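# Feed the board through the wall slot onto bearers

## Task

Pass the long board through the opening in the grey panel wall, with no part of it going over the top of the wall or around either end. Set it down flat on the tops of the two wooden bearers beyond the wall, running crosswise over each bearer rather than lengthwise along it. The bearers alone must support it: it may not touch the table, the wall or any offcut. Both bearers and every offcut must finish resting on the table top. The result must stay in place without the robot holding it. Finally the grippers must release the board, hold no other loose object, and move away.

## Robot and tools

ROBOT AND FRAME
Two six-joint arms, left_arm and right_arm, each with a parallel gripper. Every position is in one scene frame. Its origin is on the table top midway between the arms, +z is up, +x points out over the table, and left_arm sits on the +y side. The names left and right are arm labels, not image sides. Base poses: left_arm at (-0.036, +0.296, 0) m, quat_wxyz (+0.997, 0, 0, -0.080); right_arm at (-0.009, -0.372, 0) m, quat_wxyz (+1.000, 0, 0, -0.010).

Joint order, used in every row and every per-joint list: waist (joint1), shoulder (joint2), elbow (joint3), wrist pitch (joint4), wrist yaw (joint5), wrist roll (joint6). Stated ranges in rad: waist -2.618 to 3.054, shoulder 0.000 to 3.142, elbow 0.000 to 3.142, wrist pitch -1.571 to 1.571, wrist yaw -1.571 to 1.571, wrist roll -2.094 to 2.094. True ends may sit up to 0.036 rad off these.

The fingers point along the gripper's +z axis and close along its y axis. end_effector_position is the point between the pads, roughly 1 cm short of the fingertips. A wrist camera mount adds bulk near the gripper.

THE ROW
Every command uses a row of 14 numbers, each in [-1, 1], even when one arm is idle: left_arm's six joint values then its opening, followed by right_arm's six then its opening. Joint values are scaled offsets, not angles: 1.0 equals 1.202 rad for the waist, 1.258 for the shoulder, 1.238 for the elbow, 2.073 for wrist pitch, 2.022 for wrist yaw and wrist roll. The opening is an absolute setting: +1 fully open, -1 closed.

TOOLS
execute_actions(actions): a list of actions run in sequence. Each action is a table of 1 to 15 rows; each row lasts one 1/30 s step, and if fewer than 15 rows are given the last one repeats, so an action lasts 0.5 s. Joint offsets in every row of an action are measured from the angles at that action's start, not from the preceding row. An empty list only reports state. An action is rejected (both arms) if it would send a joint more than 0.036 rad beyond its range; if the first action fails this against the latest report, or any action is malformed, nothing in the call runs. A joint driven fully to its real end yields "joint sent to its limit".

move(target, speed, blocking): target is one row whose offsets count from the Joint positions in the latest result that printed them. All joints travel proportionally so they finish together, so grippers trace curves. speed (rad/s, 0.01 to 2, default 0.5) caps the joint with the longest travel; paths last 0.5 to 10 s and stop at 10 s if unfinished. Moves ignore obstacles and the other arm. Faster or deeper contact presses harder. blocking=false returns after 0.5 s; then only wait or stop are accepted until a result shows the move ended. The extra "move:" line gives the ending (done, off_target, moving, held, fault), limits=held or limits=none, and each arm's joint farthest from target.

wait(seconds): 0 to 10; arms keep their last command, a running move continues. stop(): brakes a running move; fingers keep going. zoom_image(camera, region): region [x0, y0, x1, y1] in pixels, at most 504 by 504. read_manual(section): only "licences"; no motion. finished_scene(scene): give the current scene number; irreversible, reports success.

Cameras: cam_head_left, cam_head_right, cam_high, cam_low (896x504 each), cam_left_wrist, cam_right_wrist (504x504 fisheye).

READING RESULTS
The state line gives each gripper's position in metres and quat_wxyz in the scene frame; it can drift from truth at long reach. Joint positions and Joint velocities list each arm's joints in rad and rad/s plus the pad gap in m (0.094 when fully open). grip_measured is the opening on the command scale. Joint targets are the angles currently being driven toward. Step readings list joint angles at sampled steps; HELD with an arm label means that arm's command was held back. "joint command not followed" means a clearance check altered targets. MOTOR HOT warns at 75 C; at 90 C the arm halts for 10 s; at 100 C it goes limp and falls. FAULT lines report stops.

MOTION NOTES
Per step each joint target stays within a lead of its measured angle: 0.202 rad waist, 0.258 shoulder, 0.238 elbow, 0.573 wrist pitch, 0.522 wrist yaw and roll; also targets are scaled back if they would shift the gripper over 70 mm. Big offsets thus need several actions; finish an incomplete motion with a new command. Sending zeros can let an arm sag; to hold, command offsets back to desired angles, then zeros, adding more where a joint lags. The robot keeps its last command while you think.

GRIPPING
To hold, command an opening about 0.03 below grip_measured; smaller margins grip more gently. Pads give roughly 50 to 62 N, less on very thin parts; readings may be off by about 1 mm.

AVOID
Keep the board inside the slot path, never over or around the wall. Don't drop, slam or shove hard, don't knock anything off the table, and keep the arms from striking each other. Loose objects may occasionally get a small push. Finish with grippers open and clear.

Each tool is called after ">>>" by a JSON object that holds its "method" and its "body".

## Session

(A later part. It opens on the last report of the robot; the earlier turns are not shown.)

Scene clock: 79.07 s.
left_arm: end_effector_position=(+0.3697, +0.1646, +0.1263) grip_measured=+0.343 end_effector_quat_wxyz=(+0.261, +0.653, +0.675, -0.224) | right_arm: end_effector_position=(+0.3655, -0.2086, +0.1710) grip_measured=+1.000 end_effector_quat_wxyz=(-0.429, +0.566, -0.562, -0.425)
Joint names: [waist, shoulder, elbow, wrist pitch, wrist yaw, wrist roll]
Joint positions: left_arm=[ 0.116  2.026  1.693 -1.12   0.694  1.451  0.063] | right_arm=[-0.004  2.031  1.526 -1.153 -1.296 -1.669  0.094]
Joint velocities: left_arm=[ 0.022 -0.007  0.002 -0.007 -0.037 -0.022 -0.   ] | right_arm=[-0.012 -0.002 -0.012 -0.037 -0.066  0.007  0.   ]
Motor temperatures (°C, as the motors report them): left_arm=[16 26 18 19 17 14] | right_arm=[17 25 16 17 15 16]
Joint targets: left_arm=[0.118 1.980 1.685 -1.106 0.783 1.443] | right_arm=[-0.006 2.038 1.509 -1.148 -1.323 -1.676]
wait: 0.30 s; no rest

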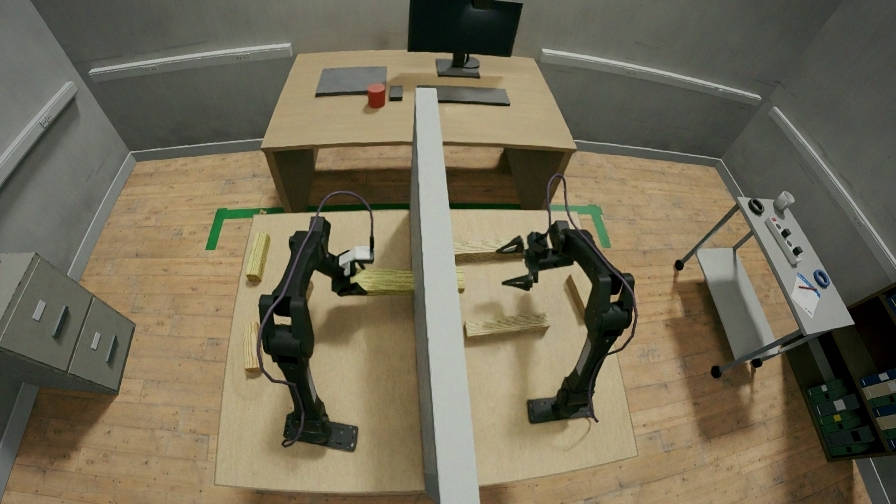

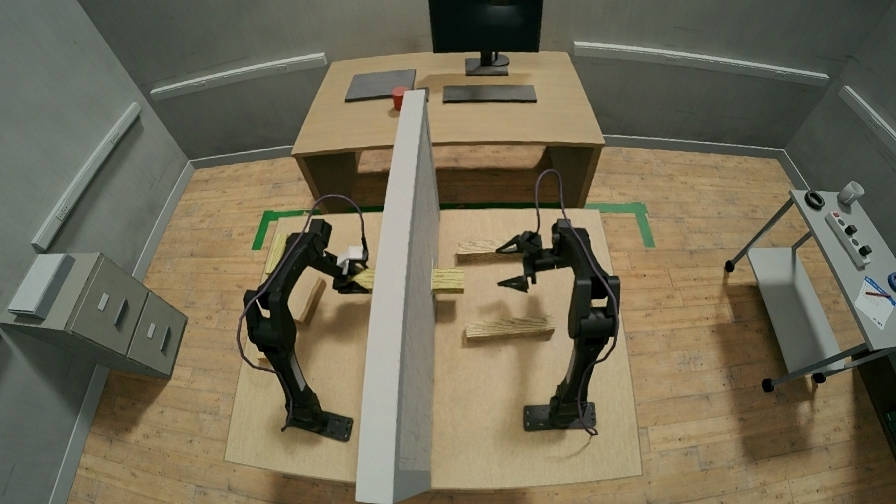

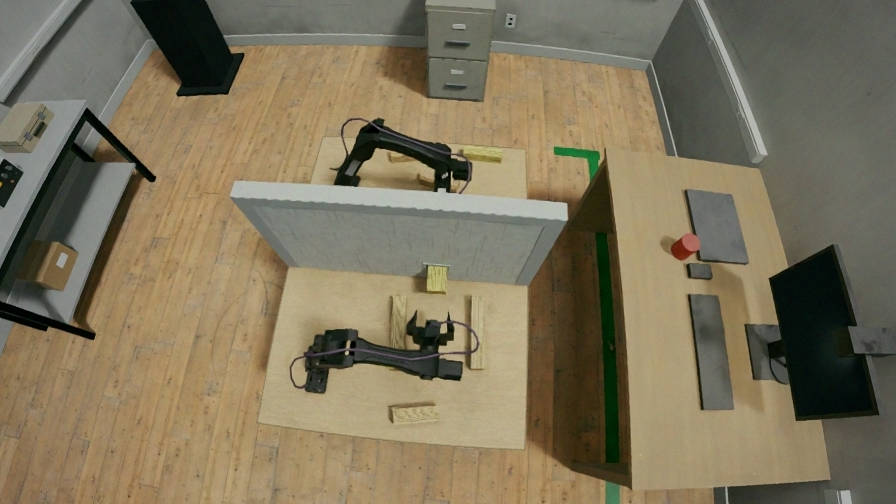

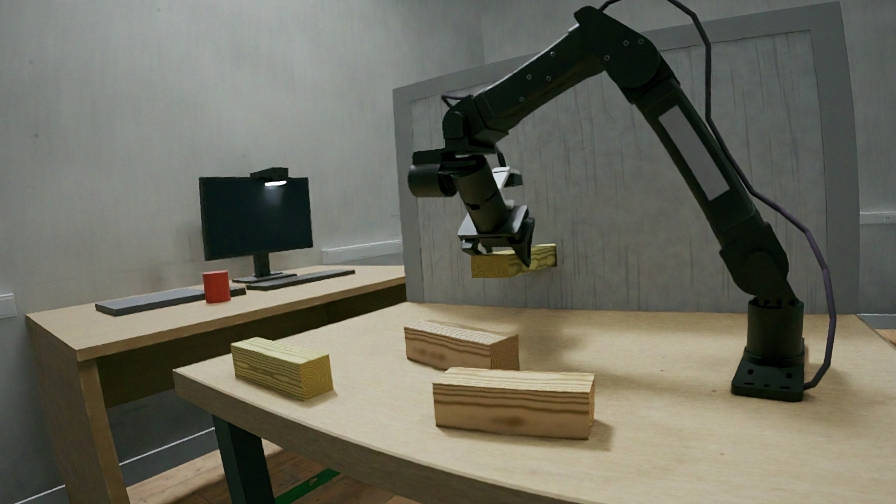

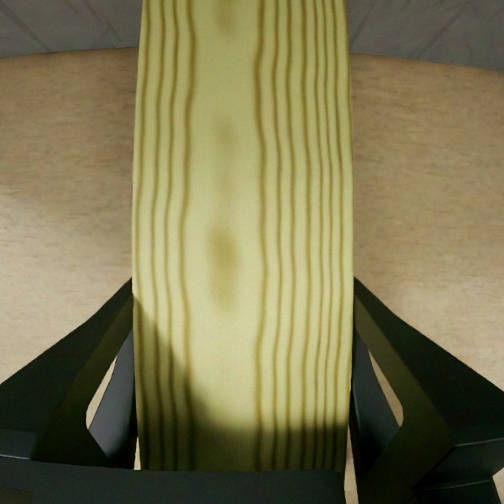

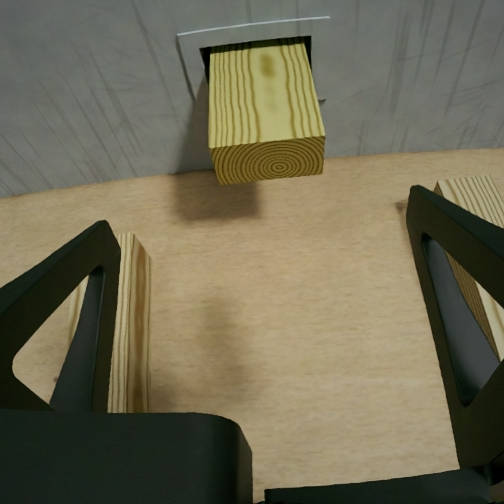

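>>> {"method": "execute_actions", "body": {"actions": [[[-0.00555,-0.03657,-0.01131,0.01497,0.0439,-0.01514,0.2,0.00277,0.00488,-0.00743,0.00202,-0.00877,0.00029,1],[-0.01318,-0.03657,-0.01131,0.01968,0.04366,-0.02155,0.2,0.01516,0.00296,0.00997,0.00091,0.00544,0.01078,1],[-0.02081,-0.03657,-0.01131,0.02387,0.04335,-0.02725,0.2,0.0342,0.00002,0.03627,-0.00078,0.02726,0.02691,1],[-0.02775,-0.03657,-0.01131,0.02805,0.04305,-0.03293,0.2,0.05854,-0.00374,0.06921,-0.00294,0.05517,0.04752,1],[-0.03469,-0.03657,-0.01131,0.03224,0.04275,-0.03863,0.2,0.08687,-0.00811,0.10661,-0.00546,0.08766,0.07152,1],[-0.04163,-0.03657,-0.01131,0.03642,0.04245,-0.04433,0.2,0.11786,-0.0129,0.14621,-0.00822,0.12319,0.09776,1],[-0.04857,-0.03657,-0.01131,0.0406,0.04214,-0.05001,0.2,0.15017,-0.01789,0.18581,-0.0111,0.16024,0.12513,1],[-0.05551,-0.03657,-0.01131,0.04479,0.04184,-0.05571,0.2,0.18248,-0.02288,0.2232,-0.01397,0.19728,0.15249,1],[-0.06245,-0.03657,-0.01131,0.04897,0.04154,-0.0614,0.2,0.21347,-0.02767,0.25618,-0.01673,0.23281,0.17873,1],[-0.0687,-0.03657,-0.01131,0.05315,0.04123,-0.06709,0.2,0.2418,-0.03204,0.28244,-0.01925,0.2653,0.20273,1],[-0.0739,-0.03657,-0.01131,0.05696,0.04093,-0.07227,0.2,0.26614,-0.0358,0.29984,-0.02141,0.29321,0.22334,1],[-0.07771,-0.03657,-0.01131,0.05734,0.04063,-0.07279,0.2,0.28518,-0.03874,0.30614,-0.0231,0.31503,0.23947,1],[-0.08014,-0.03657,-0.01131,0.05602,0.04042,-0.07099,0.2,0.29757,-0.04066,0.30614,-0.02421,0.32924,0.24996,1],[-0.08153,-0.03657,-0.01131,0.05428,0.04031,-0.06863,0.2,0.302,-0.04134,0.30614,-0.0246,0.33432,0.25371,1],[-0.08153,-0.03657,-0.01131,0.05335,0.04031,-0.06736,0.2,0.302,-0.04134,0.30614,-0.0246,0.33432,0.25371,1]]]}}

>>> {"method": "wait", "body": {"seconds": 0.4}}

Scene clock: 84.20 s.
left_arm: end_effector_position=(+0.3721, +0.1248, +0.1281) grip_measured=+0.343 end_effector_quat_wxyz=(+0.265, +0.654, +0.672, -0.225) | right_arm: end_effector_position=(+0.3577, -0.1058, +0.2059) grip_measured=+1.000 end_effector_quat_wxyz=(-0.288, +0.703, -0.594, -0.266)
Joint names: [waist, shoulder, elbow, wrist pitch, wrist yaw, wrist roll]
Joint positions: left_arm=[ 0.019  2.026  1.693 -1.038  0.686  1.332  0.063] | right_arm=[ 0.373  1.984  1.887 -1.167 -0.758 -1.264  0.094]
Joint velocities: left_arm=[-0.115  0.012  0.002 -0.022 -0.022 -0.11  -0.   ] | right_arm=[ 0.447 -0.217  0.095 -0.125  0.842  0.652  0.   ]
Motor temperatures (°C, as the motors report them): left_arm=[16 26 18 18 17 14] | right_arm=[17 25 16 17 15 16]
Joint targets: left_arm=[0.018 1.980 1.679 -1.010 0.776 1.314] | right_arm=[0.359 1.979 1.905 -1.204 -0.619 -1.156]
Step readings (joint positions):
0: left_arm=[0.116 2.026 1.693 -1.120 0.693 1.449] | right_arm=[-0.004 2.031 1.526 -1.153 -1.296 -1.669]
1: left_arm=[0.116 2.026 1.693 -1.119 0.693 1.446] | right_arm=[-0.004 2.031 1.526 -1.153 -1.296 -1.669]
2: left_arm=[0.115 2.026 1.693 -1.116 0.693 1.440] | right_arm=[-0.003 2.031 1.526 -1.153 -1.292 -1.666]
4: left_arm=[0.110 2.026 1.693 -1.106 0.690 1.427] | right_arm=[0.009 2.032 1.540 -1.156 -1.259 -1.643]
8: left_arm=[0.078 2.026 1.693 -1.082 0.686 1.389] | right_arm=[0.118 2.035 1.689 -1.166 -1.088 -1.523]
15: Joint positions above

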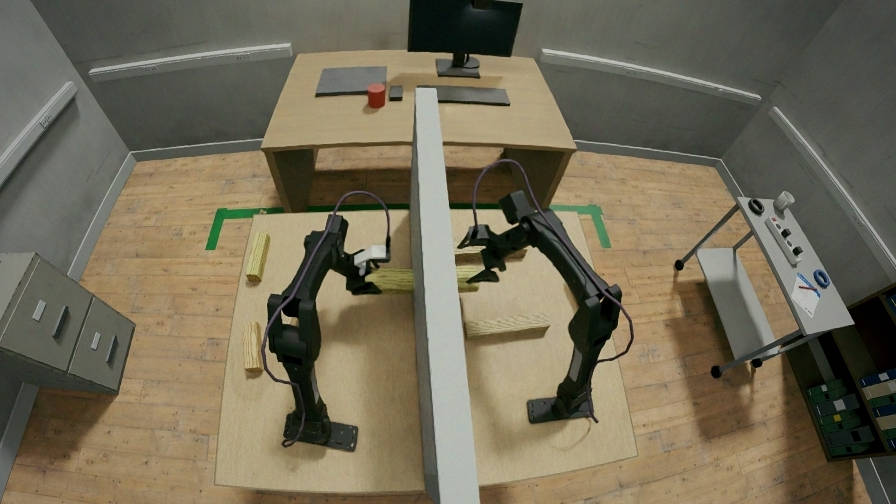

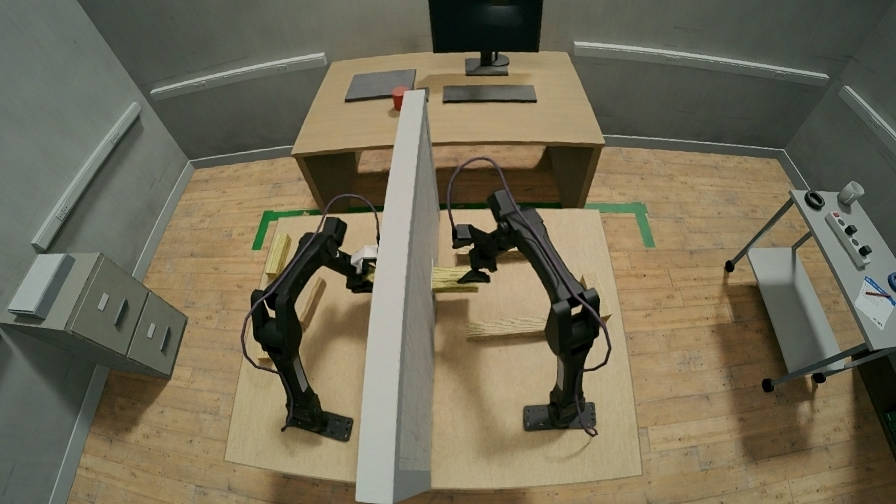

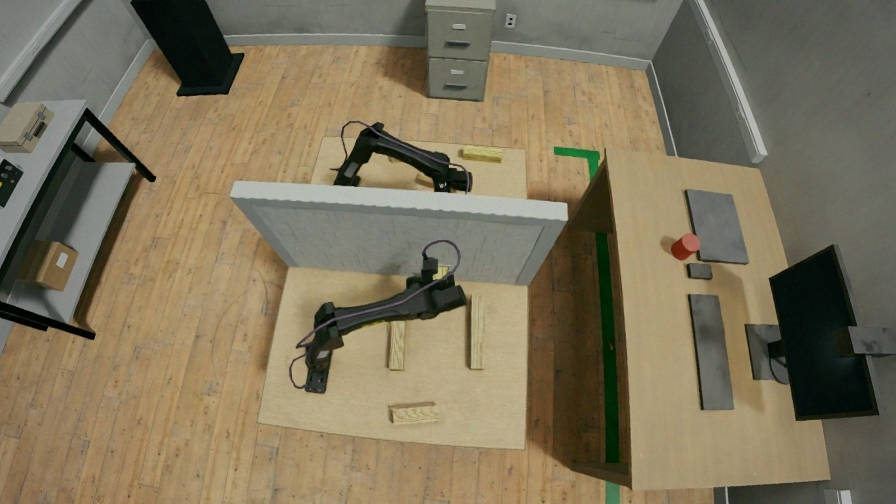

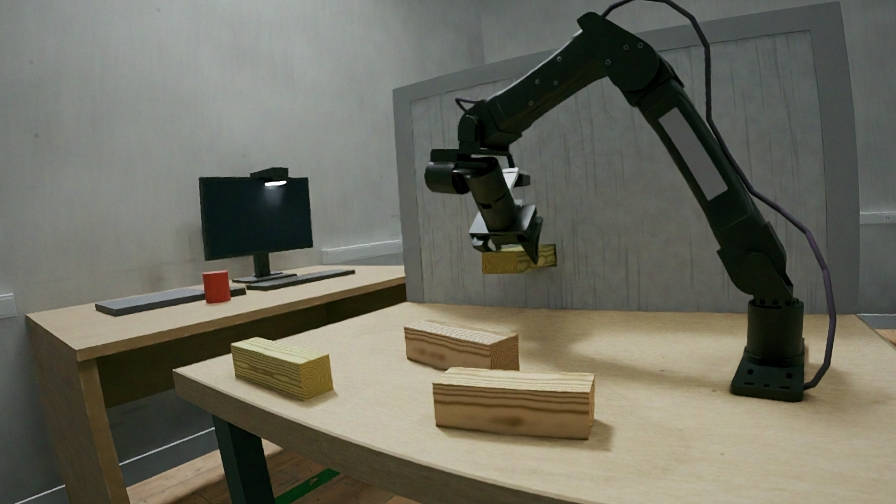

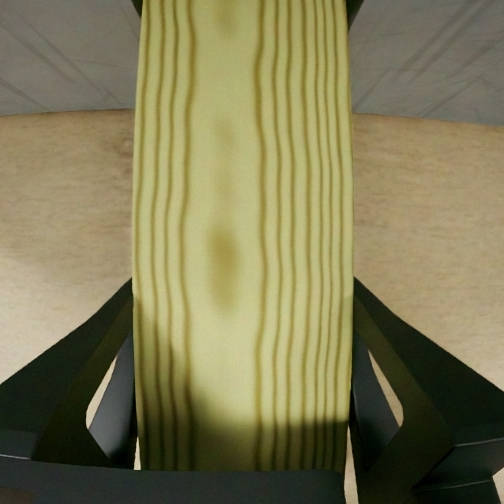

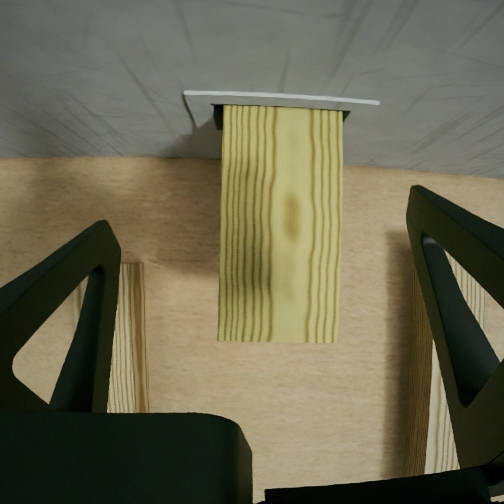

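Scene clock: 84.60 s.
left_arm: end_effector_position=(+0.3723, +0.1235, +0.1281) grip_measured=+0.343 end_effector_quat_wxyz=(+0.264, +0.652, +0.674, -0.225) | right_arm: end_effector_position=(+0.3664, -0.1266, +0.1933) grip_measured=+1.000 end_effector_quat_wxyz=(-0.249, +0.678, -0.655, -0.222)
Joint names: [waist, shoulder, elbow, wrist pitch, wrist yaw, wrist roll]
Joint positions: left_arm=[ 0.016  2.026  1.693 -1.035  0.685  1.321  0.063] | right_arm=[ 0.364  1.978  1.889 -1.189 -0.622 -1.169  0.094]
Joint velocities: left_arm=[-0.012 -0.017  0.012 -0.066 -0.037 -0.022  0.001] | right_arm=[-0.007 -0.002 -0.002 -0.022  0.125 -0.007  0.   ]
Motor temperatures (°C, as the motors report them): left_arm=[16 26 18 18 17 14] | right_arm=[17 25 16 17 15 16]
Joint targets: left_arm=[0.018 1.980 1.679 -1.010 0.775 1.314] | right_arm=[0.359 1.979 1.905 -1.204 -0.619 -1.156]
wait: 0.40 s; no rest

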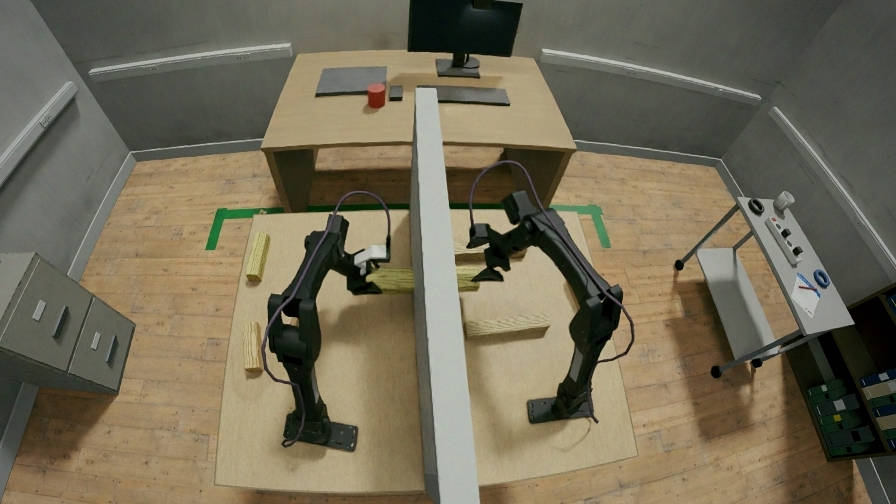

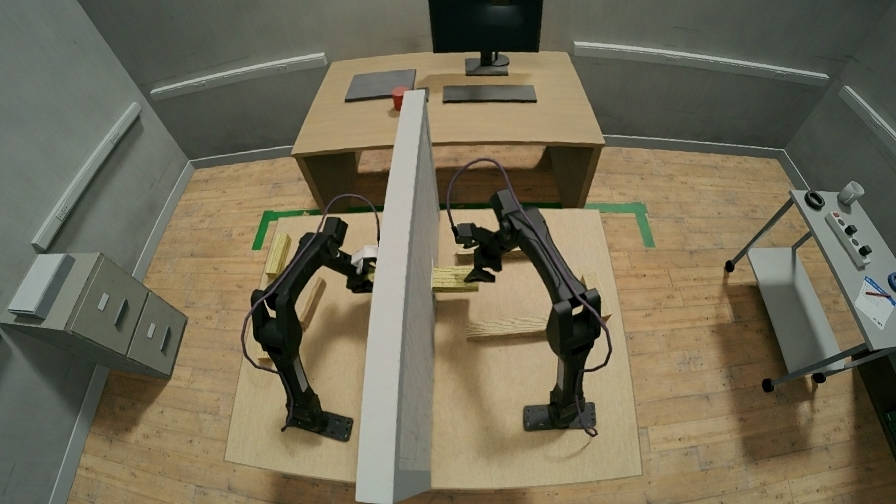

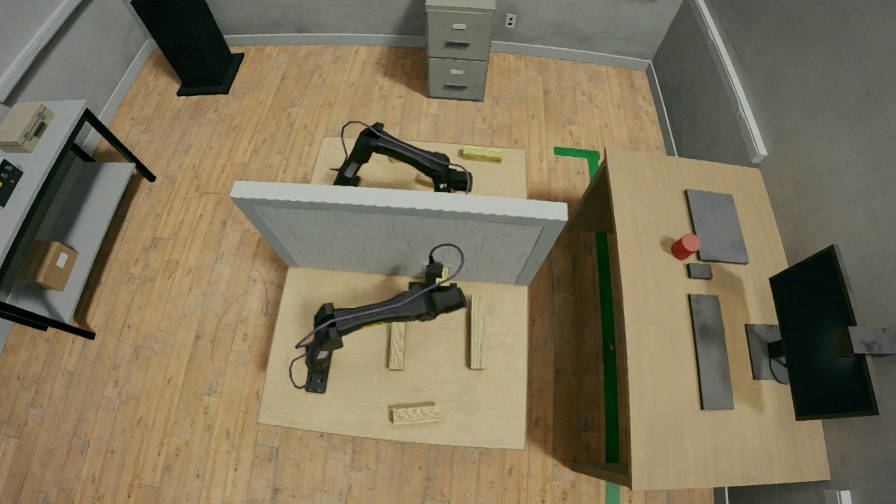

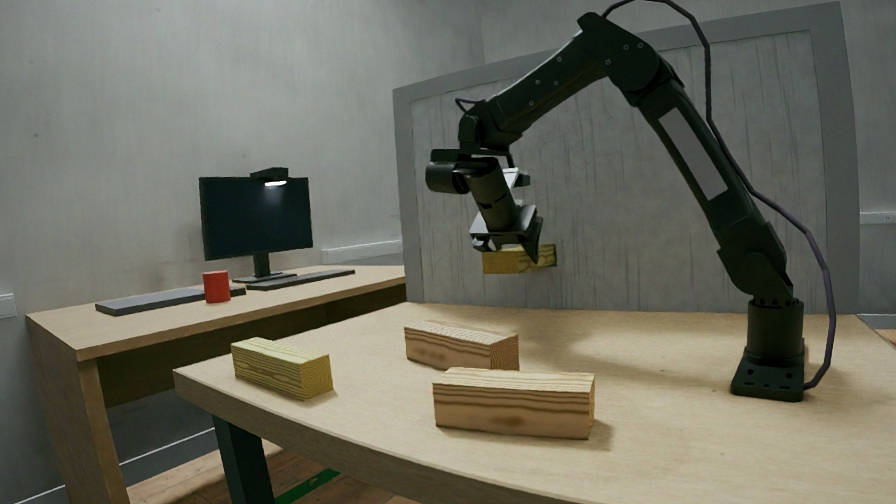

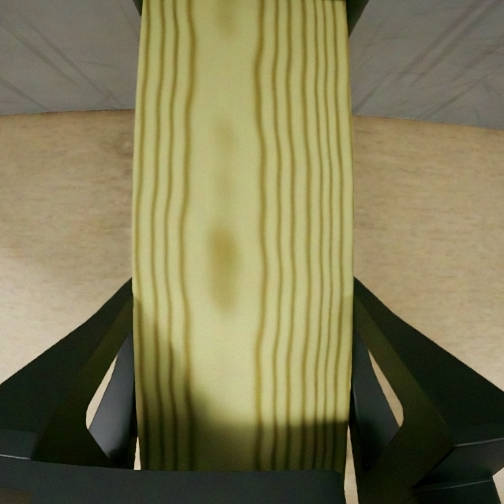

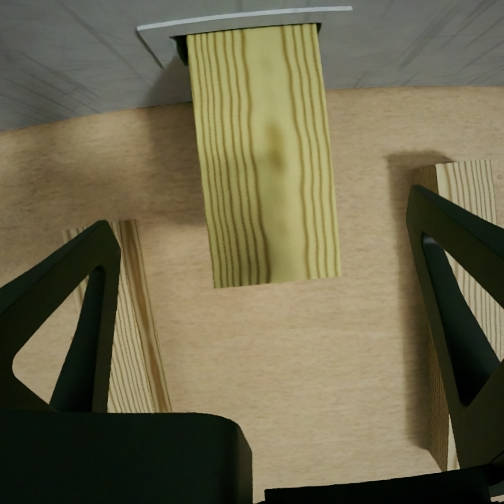

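>>> {"method": "zoom_image", "body": {"camera": "cam_head_left", "region": [300, 180, 560, 340]}}

>>> {"method": "zoom_image", "body": {"camera": "cam_head_right", "region": [300, 180, 560, 340]}}

Region (300, 180, 560, 340) of cam_head_left's 896x504 image, scaled by 1.938, with more detail than that image has; it fills the top 310 rows of this view, and the rest is white.

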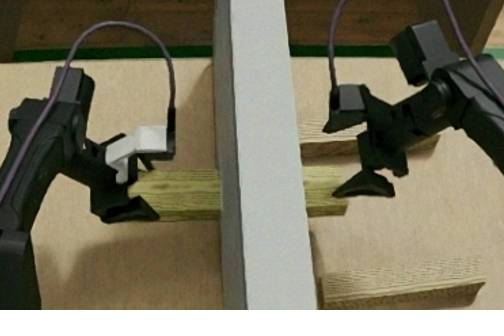

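Region (300, 180, 560, 340) of cam_head_right's 896x504 image, scaled by 1.938, with more detail than that image has; it fills the top 310 rows of this view, and the rest is white.

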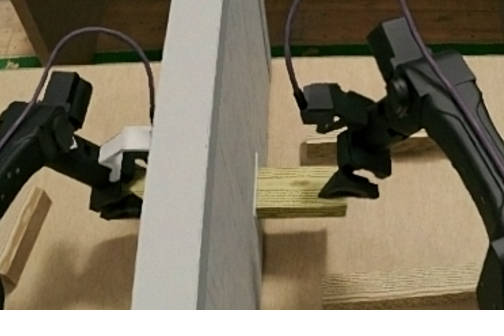

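>>> {"method": "zoom_image", "body": {"camera": "cam_low", "region": [470, 225, 570, 285]}}

>>> {"method": "zoom_image", "body": {"camera": "cam_right_wrist", "region": [120, 0, 380, 120]}}

>>> {"method": "zoom_image", "body": {"camera": "cam_left_wrist", "region": [100, 0, 400, 80]}}

Region (470, 225, 570, 285) of cam_low's 896x504 image, scaled by 5.040, with more detail than that image has; it fills the top 302 rows of this view, and the rest is white.

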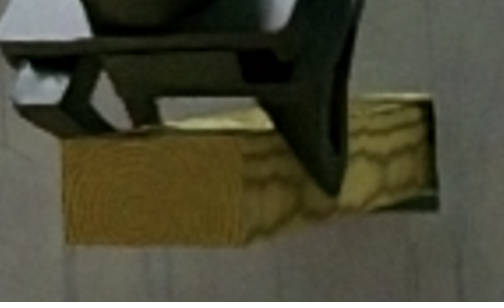

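Region (120, 0, 380, 120) of cam_right_wrist's 504x504 image, scaled by 1.938, with more detail than that image has; it fills the top 233 rows of this view, and the rest is white.

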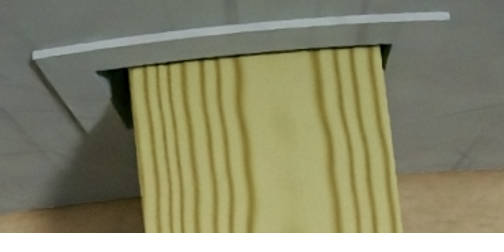

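Region (100, 0, 400, 80) of cam_left_wrist's 504x504 image, scaled by 1.680, with more detail than that image has; it fills the top 134 rows of this view, and the rest is white.

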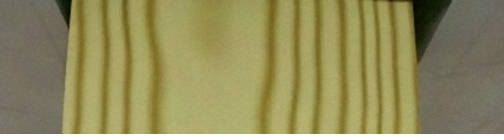

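>>> {"method": "execute_actions", "body": {"actions": [[[-0.00468,-0.03657,-0.0129,0.01914,0.04427,-0.01264,0.2,-0.0033,0.00188,0.01292,-0.00626,0.00178,0.00729,1],[-0.01111,-0.03657,-0.0145,0.0232,0.04378,-0.0179,0.2,-0.00089,0.00493,0.01292,-0.00356,0.00262,0.00965,1],[-0.01754,-0.03657,-0.0162,0.0268,0.04318,-0.02257,0.2,0.00281,0.00961,0.01292,0.00053,0.00388,0.01323,1],[-0.02339,-0.03657,-0.017,0.0304,0.04257,-0.02724,0.2,0.00755,0.0156,0.01292,0.00564,0.00546,0.01771,1],[-0.02924,-0.03657,-0.0178,0.03401,0.04197,-0.03191,0.2,0.01306,0.02257,0.01292,0.01145,0.00725,0.0228,1],[-0.03509,-0.03657,-0.0178,0.03762,0.04136,-0.03659,0.2,0.01909,0.0302,0.01292,0.01761,0.00915,0.02819,1],[-0.04094,-0.03657,-0.017,0.04122,0.04075,-0.04125,0.2,0.02538,0.03815,0.01292,0.02376,0.01104,0.03358,1],[-0.04679,-0.03657,-0.017,0.04483,0.04015,-0.04593,0.2,0.03166,0.0461,0.01292,0.02957,0.01283,0.03867,1],[-0.05264,-0.03657,-0.017,0.04843,0.03954,-0.0506,0.2,0.03769,0.05373,0.01292,0.03469,0.01442,0.04315,1],[-0.0579,-0.03657,-0.017,0.05203,0.03894,-0.05527,0.2,0.0432,0.0607,0.01292,0.03877,0.01567,0.04673,1],[-0.06229,-0.03657,-0.017,0.05531,0.03833,-0.05952,0.2,0.04794,0.06669,0.01292,0.04147,0.01651,0.04909,1],[-0.0655,-0.03657,-0.017,0.05564,0.03773,-0.05994,0.2,0.05164,0.07137,0.01292,0.04245,0.01681,0.04995,1],[-0.06755,-0.03657,-0.017,0.0545,0.0373,-0.05847,0.2,0.05405,0.07442,0.01292,0.04245,0.01681,0.04995,1],[-0.06872,-0.03657,-0.017,0.053,0.03709,-0.05653,0.2,0.05491,0.07551,0.01292,0.04245,0.01681,0.04995,1],[-0.06872,-0.03657,-0.017,0.0522,0.03709,-0.05549,0.2,0.05491,0.07551,0.01292,0.04245,0.01681,0.04995,1]]]}}

>>> {"method": "wait", "body": {"seconds": 0.4}}

>>> {"method": "zoom_image", "body": {"camera": "cam_low", "region": [470, 225, 570, 285]}}

>>> {"method": "zoom_image", "body": {"camera": "cam_head_right", "region": [330, 190, 560, 330]}}

Scene clock: 89.63 s.
left_arm: end_effector_position=(+0.3680, +0.0901, +0.1254) grip_measured=+0.343 end_effector_quat_wxyz=(+0.264, +0.652, +0.673, -0.231) | right_arm: end_effector_position=(+0.3719, -0.1016, +0.1543) grip_measured=+1.000 end_effector_quat_wxyz=(-0.217, +0.671, -0.672, -0.227)
Joint names: [waist, shoulder, elbow, wrist pitch, wrist yaw, wrist roll]
Joint positions: left_arm=[-0.064  2.026  1.675 -0.963  0.677  1.224  0.063] | right_arm=[ 0.423  2.07   1.889 -1.121 -0.586 -1.086  0.094]
Joint velocities: left_arm=[-0.076 -0.017 -0.012  0.081 -0.051 -0.051  0.001] | right_arm=[ 0.115  0.159 -0.002 -0.037  0.051  0.139  0.   ]
Motor temperatures (°C, as the motors report them): left_arm=[16 27 18 19 17 14] | right_arm=[17 25 16 17 15 16]
Joint targets: left_arm=[-0.066 1.980 1.671 -0.927 0.760 1.209] | right_arm=[0.430 2.073 1.905 -1.101 -0.588 -1.068]
Step readings (joint positions):
0: left_arm=[0.016 2.026 1.693 -1.035 0.685 1.320] | right_arm=[0.364 1.978 1.889 -1.191 -0.613 -1.162]
1: left_arm=[0.016 2.026 1.693 -1.034 0.685 1.318] | right_arm=[0.364 1.978 1.889 -1.191 -0.613 -1.162]
2: left_arm=[0.015 2.026 1.690 -1.030 0.685 1.313] | right_arm=[0.364 1.978 1.889 -1.191 -0.612 -1.160]
4: left_arm=[0.012 2.026 1.684 -1.019 0.684 1.301] | right_arm=[0.364 1.978 1.889 -1.190 -0.611 -1.155]
8: left_arm=[-0.012 2.026 1.675 -0.998 0.679 1.269] | right_arm=[0.374 1.998 1.889 -1.167 -0.602 -1.129]
15: Joint positions above

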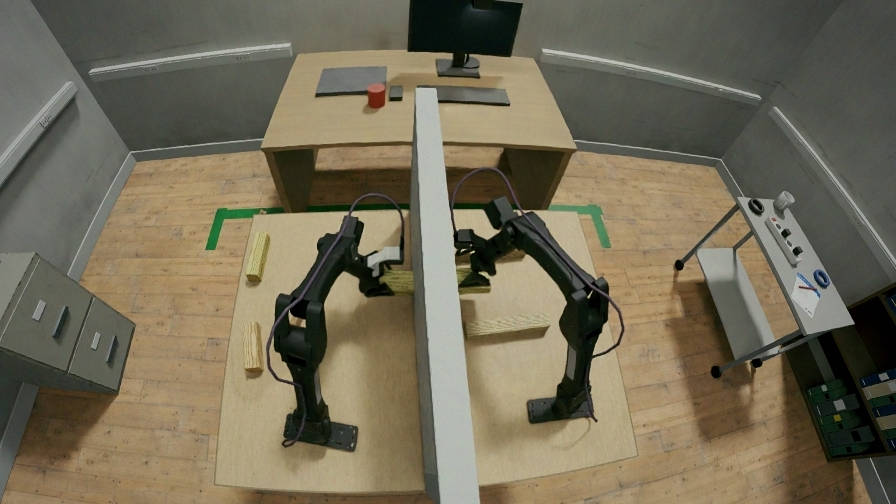

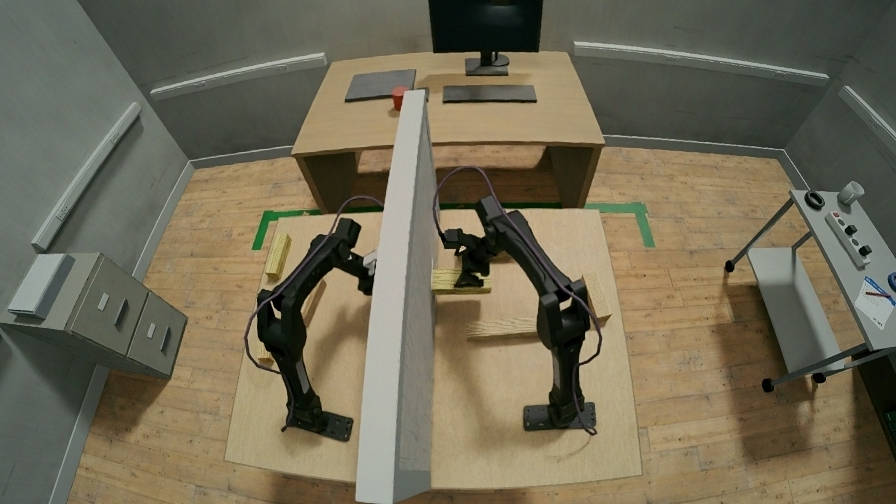

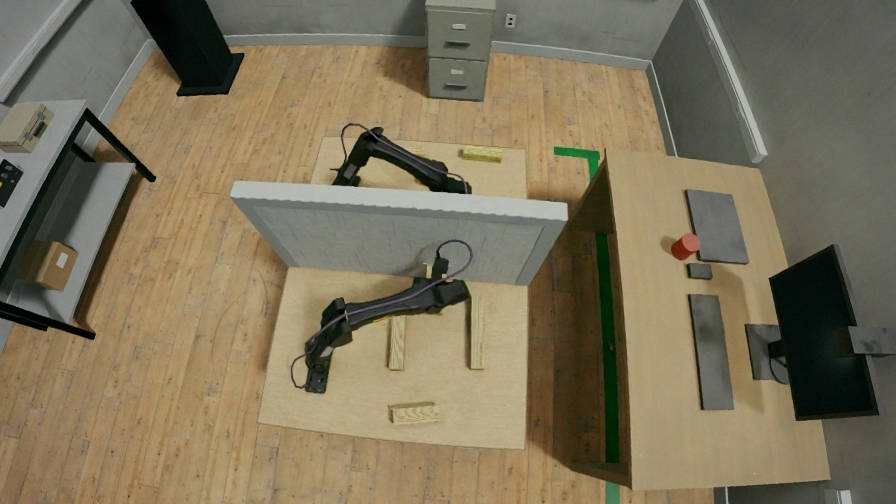

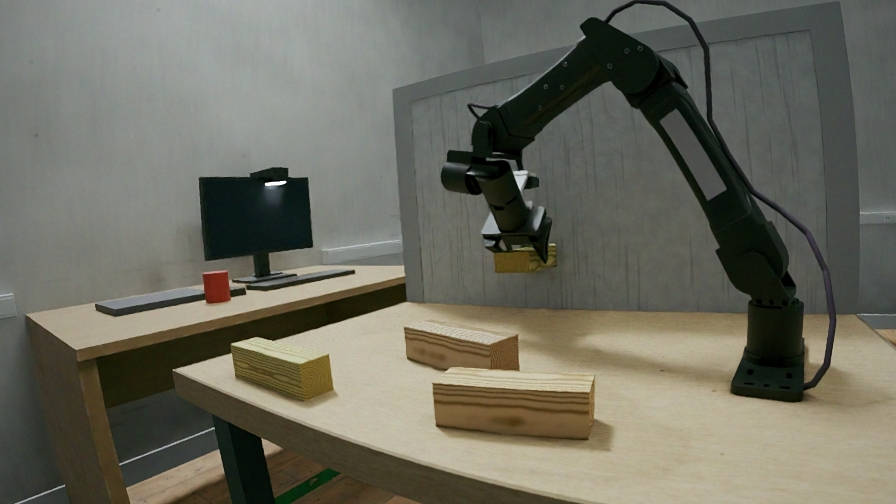

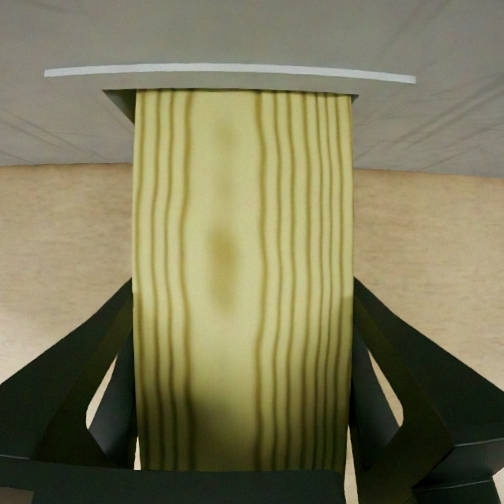

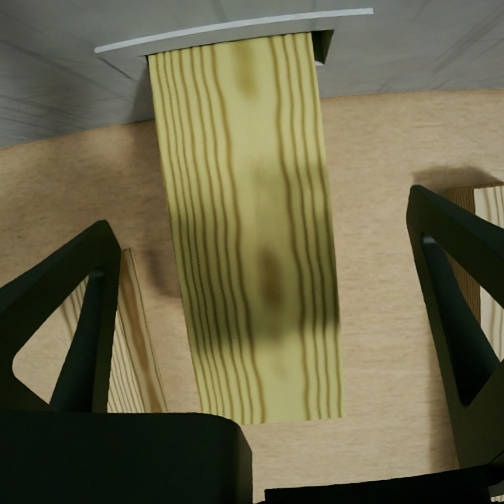

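Scene clock: 90.03 s.
left_arm: end_effector_position=(+0.3679, +0.0888, +0.1253) grip_measured=+0.343 end_effector_quat_wxyz=(+0.263, +0.650, +0.674, -0.231) | right_arm: end_effector_position=(+0.3737, -0.0997, +0.1516) grip_measured=+1.000 end_effector_quat_wxyz=(-0.216, +0.669, -0.674, -0.226)
Joint names: [waist, shoulder, elbow, wrist pitch, wrist yaw, wrist roll]
Joint positions: left_arm=[-0.068  2.026  1.675 -0.96   0.675  1.215  0.063] | right_arm=[ 0.427  2.077  1.889 -1.109 -0.582 -1.074  0.094]
Joint velocities: left_arm=[-0.017  0.002 -0.002  0.007 -0.037 -0.037 -0.001] | right_arm=[ 0.002 -0.012 -0.007 -0.051 -0.022 -0.037  0.   ]
Motor temperatures (°C, as the motors report them): left_arm=[16 27 18 19 17 14] | right_arm=[17 25 16 17 15 16]
Joint targets: left_arm=[-0.067 1.980 1.671 -0.927 0.760 1.209] | right_arm=[0.430 2.073 1.905 -1.101 -0.588 -1.068]
wait: 0.40 s; no rest

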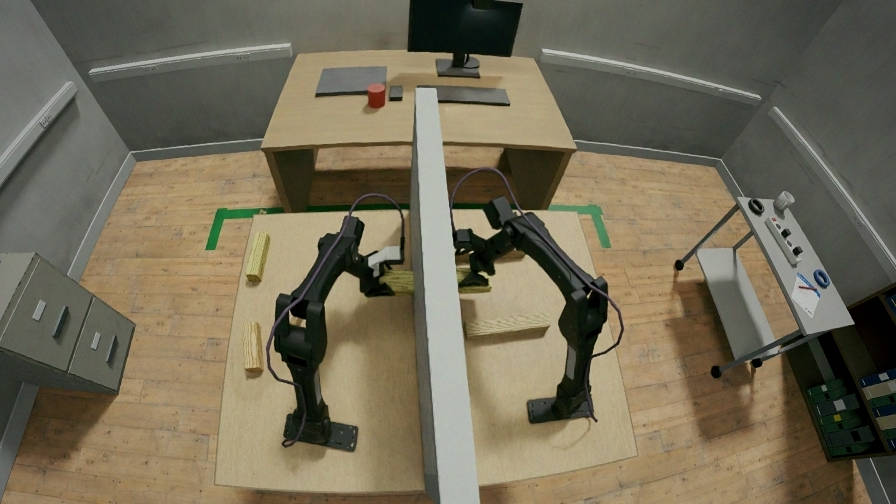

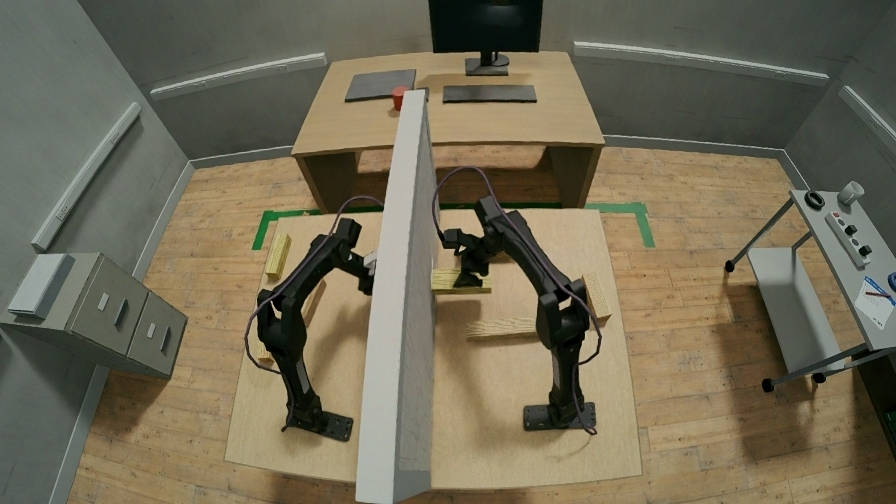

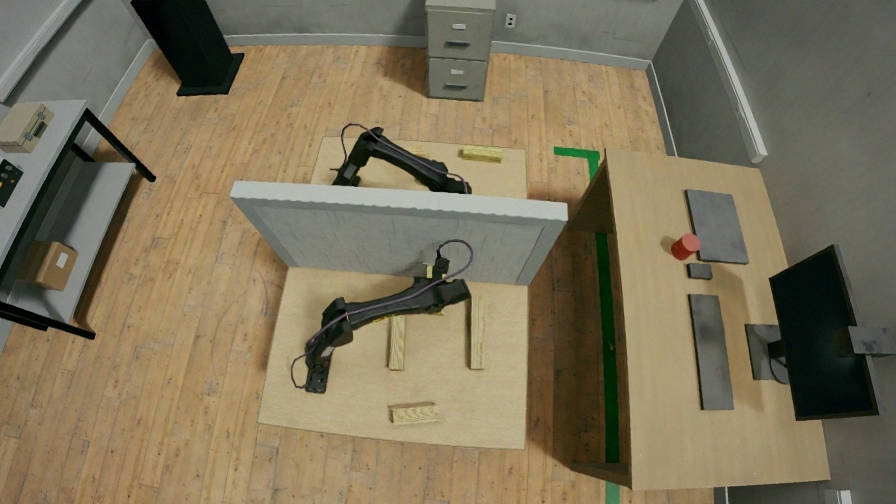

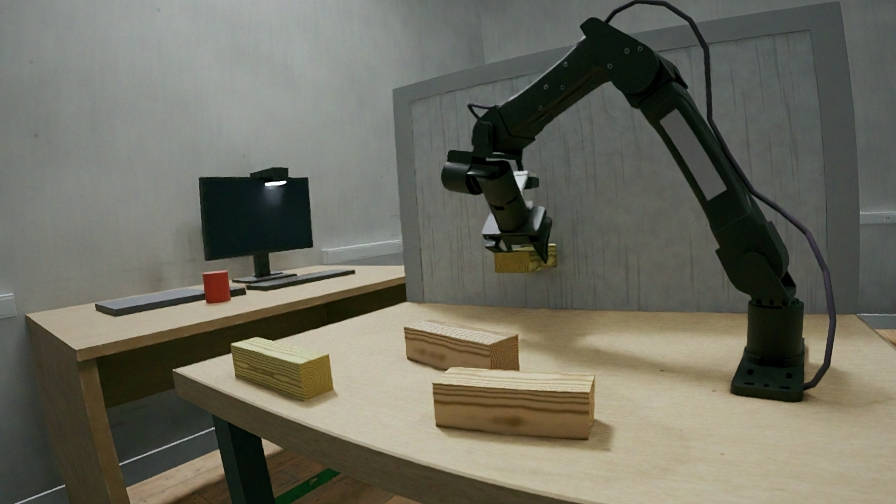

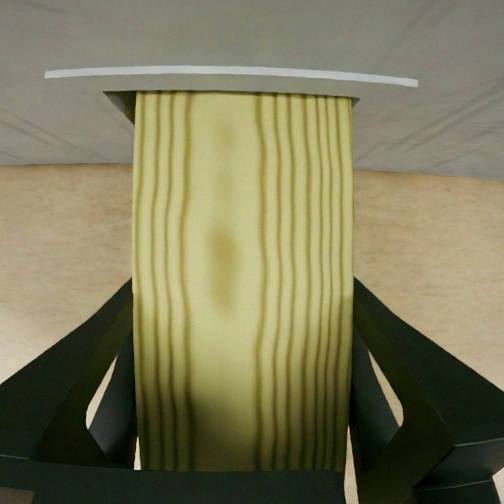

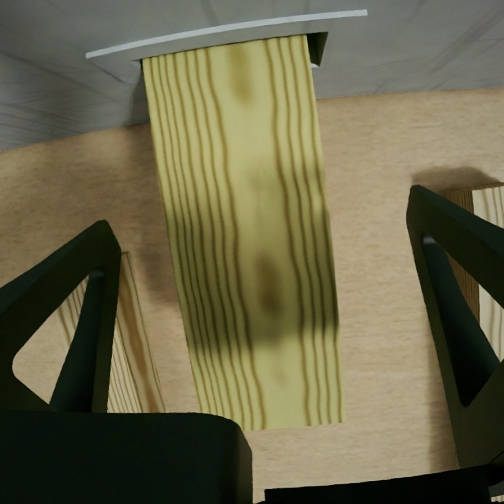

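Region (470, 225, 570, 285) of cam_low's 896x504 image, scaled by 5.040, with more detail than that image has; it fills the top 302 rows of this view, and the rest is white.

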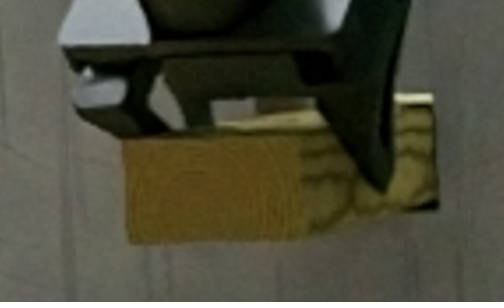

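Region (330, 190, 560, 330) of cam_head_right's 896x504 image, scaled by 2.191, with more detail than that image has; it fills the top 307 rows of this view, and the rest is white.

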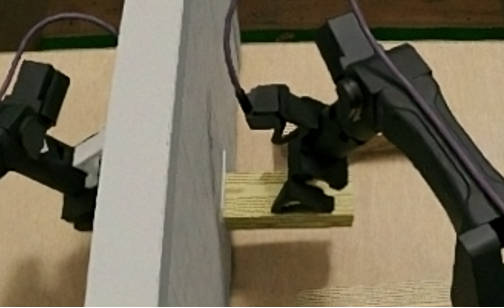

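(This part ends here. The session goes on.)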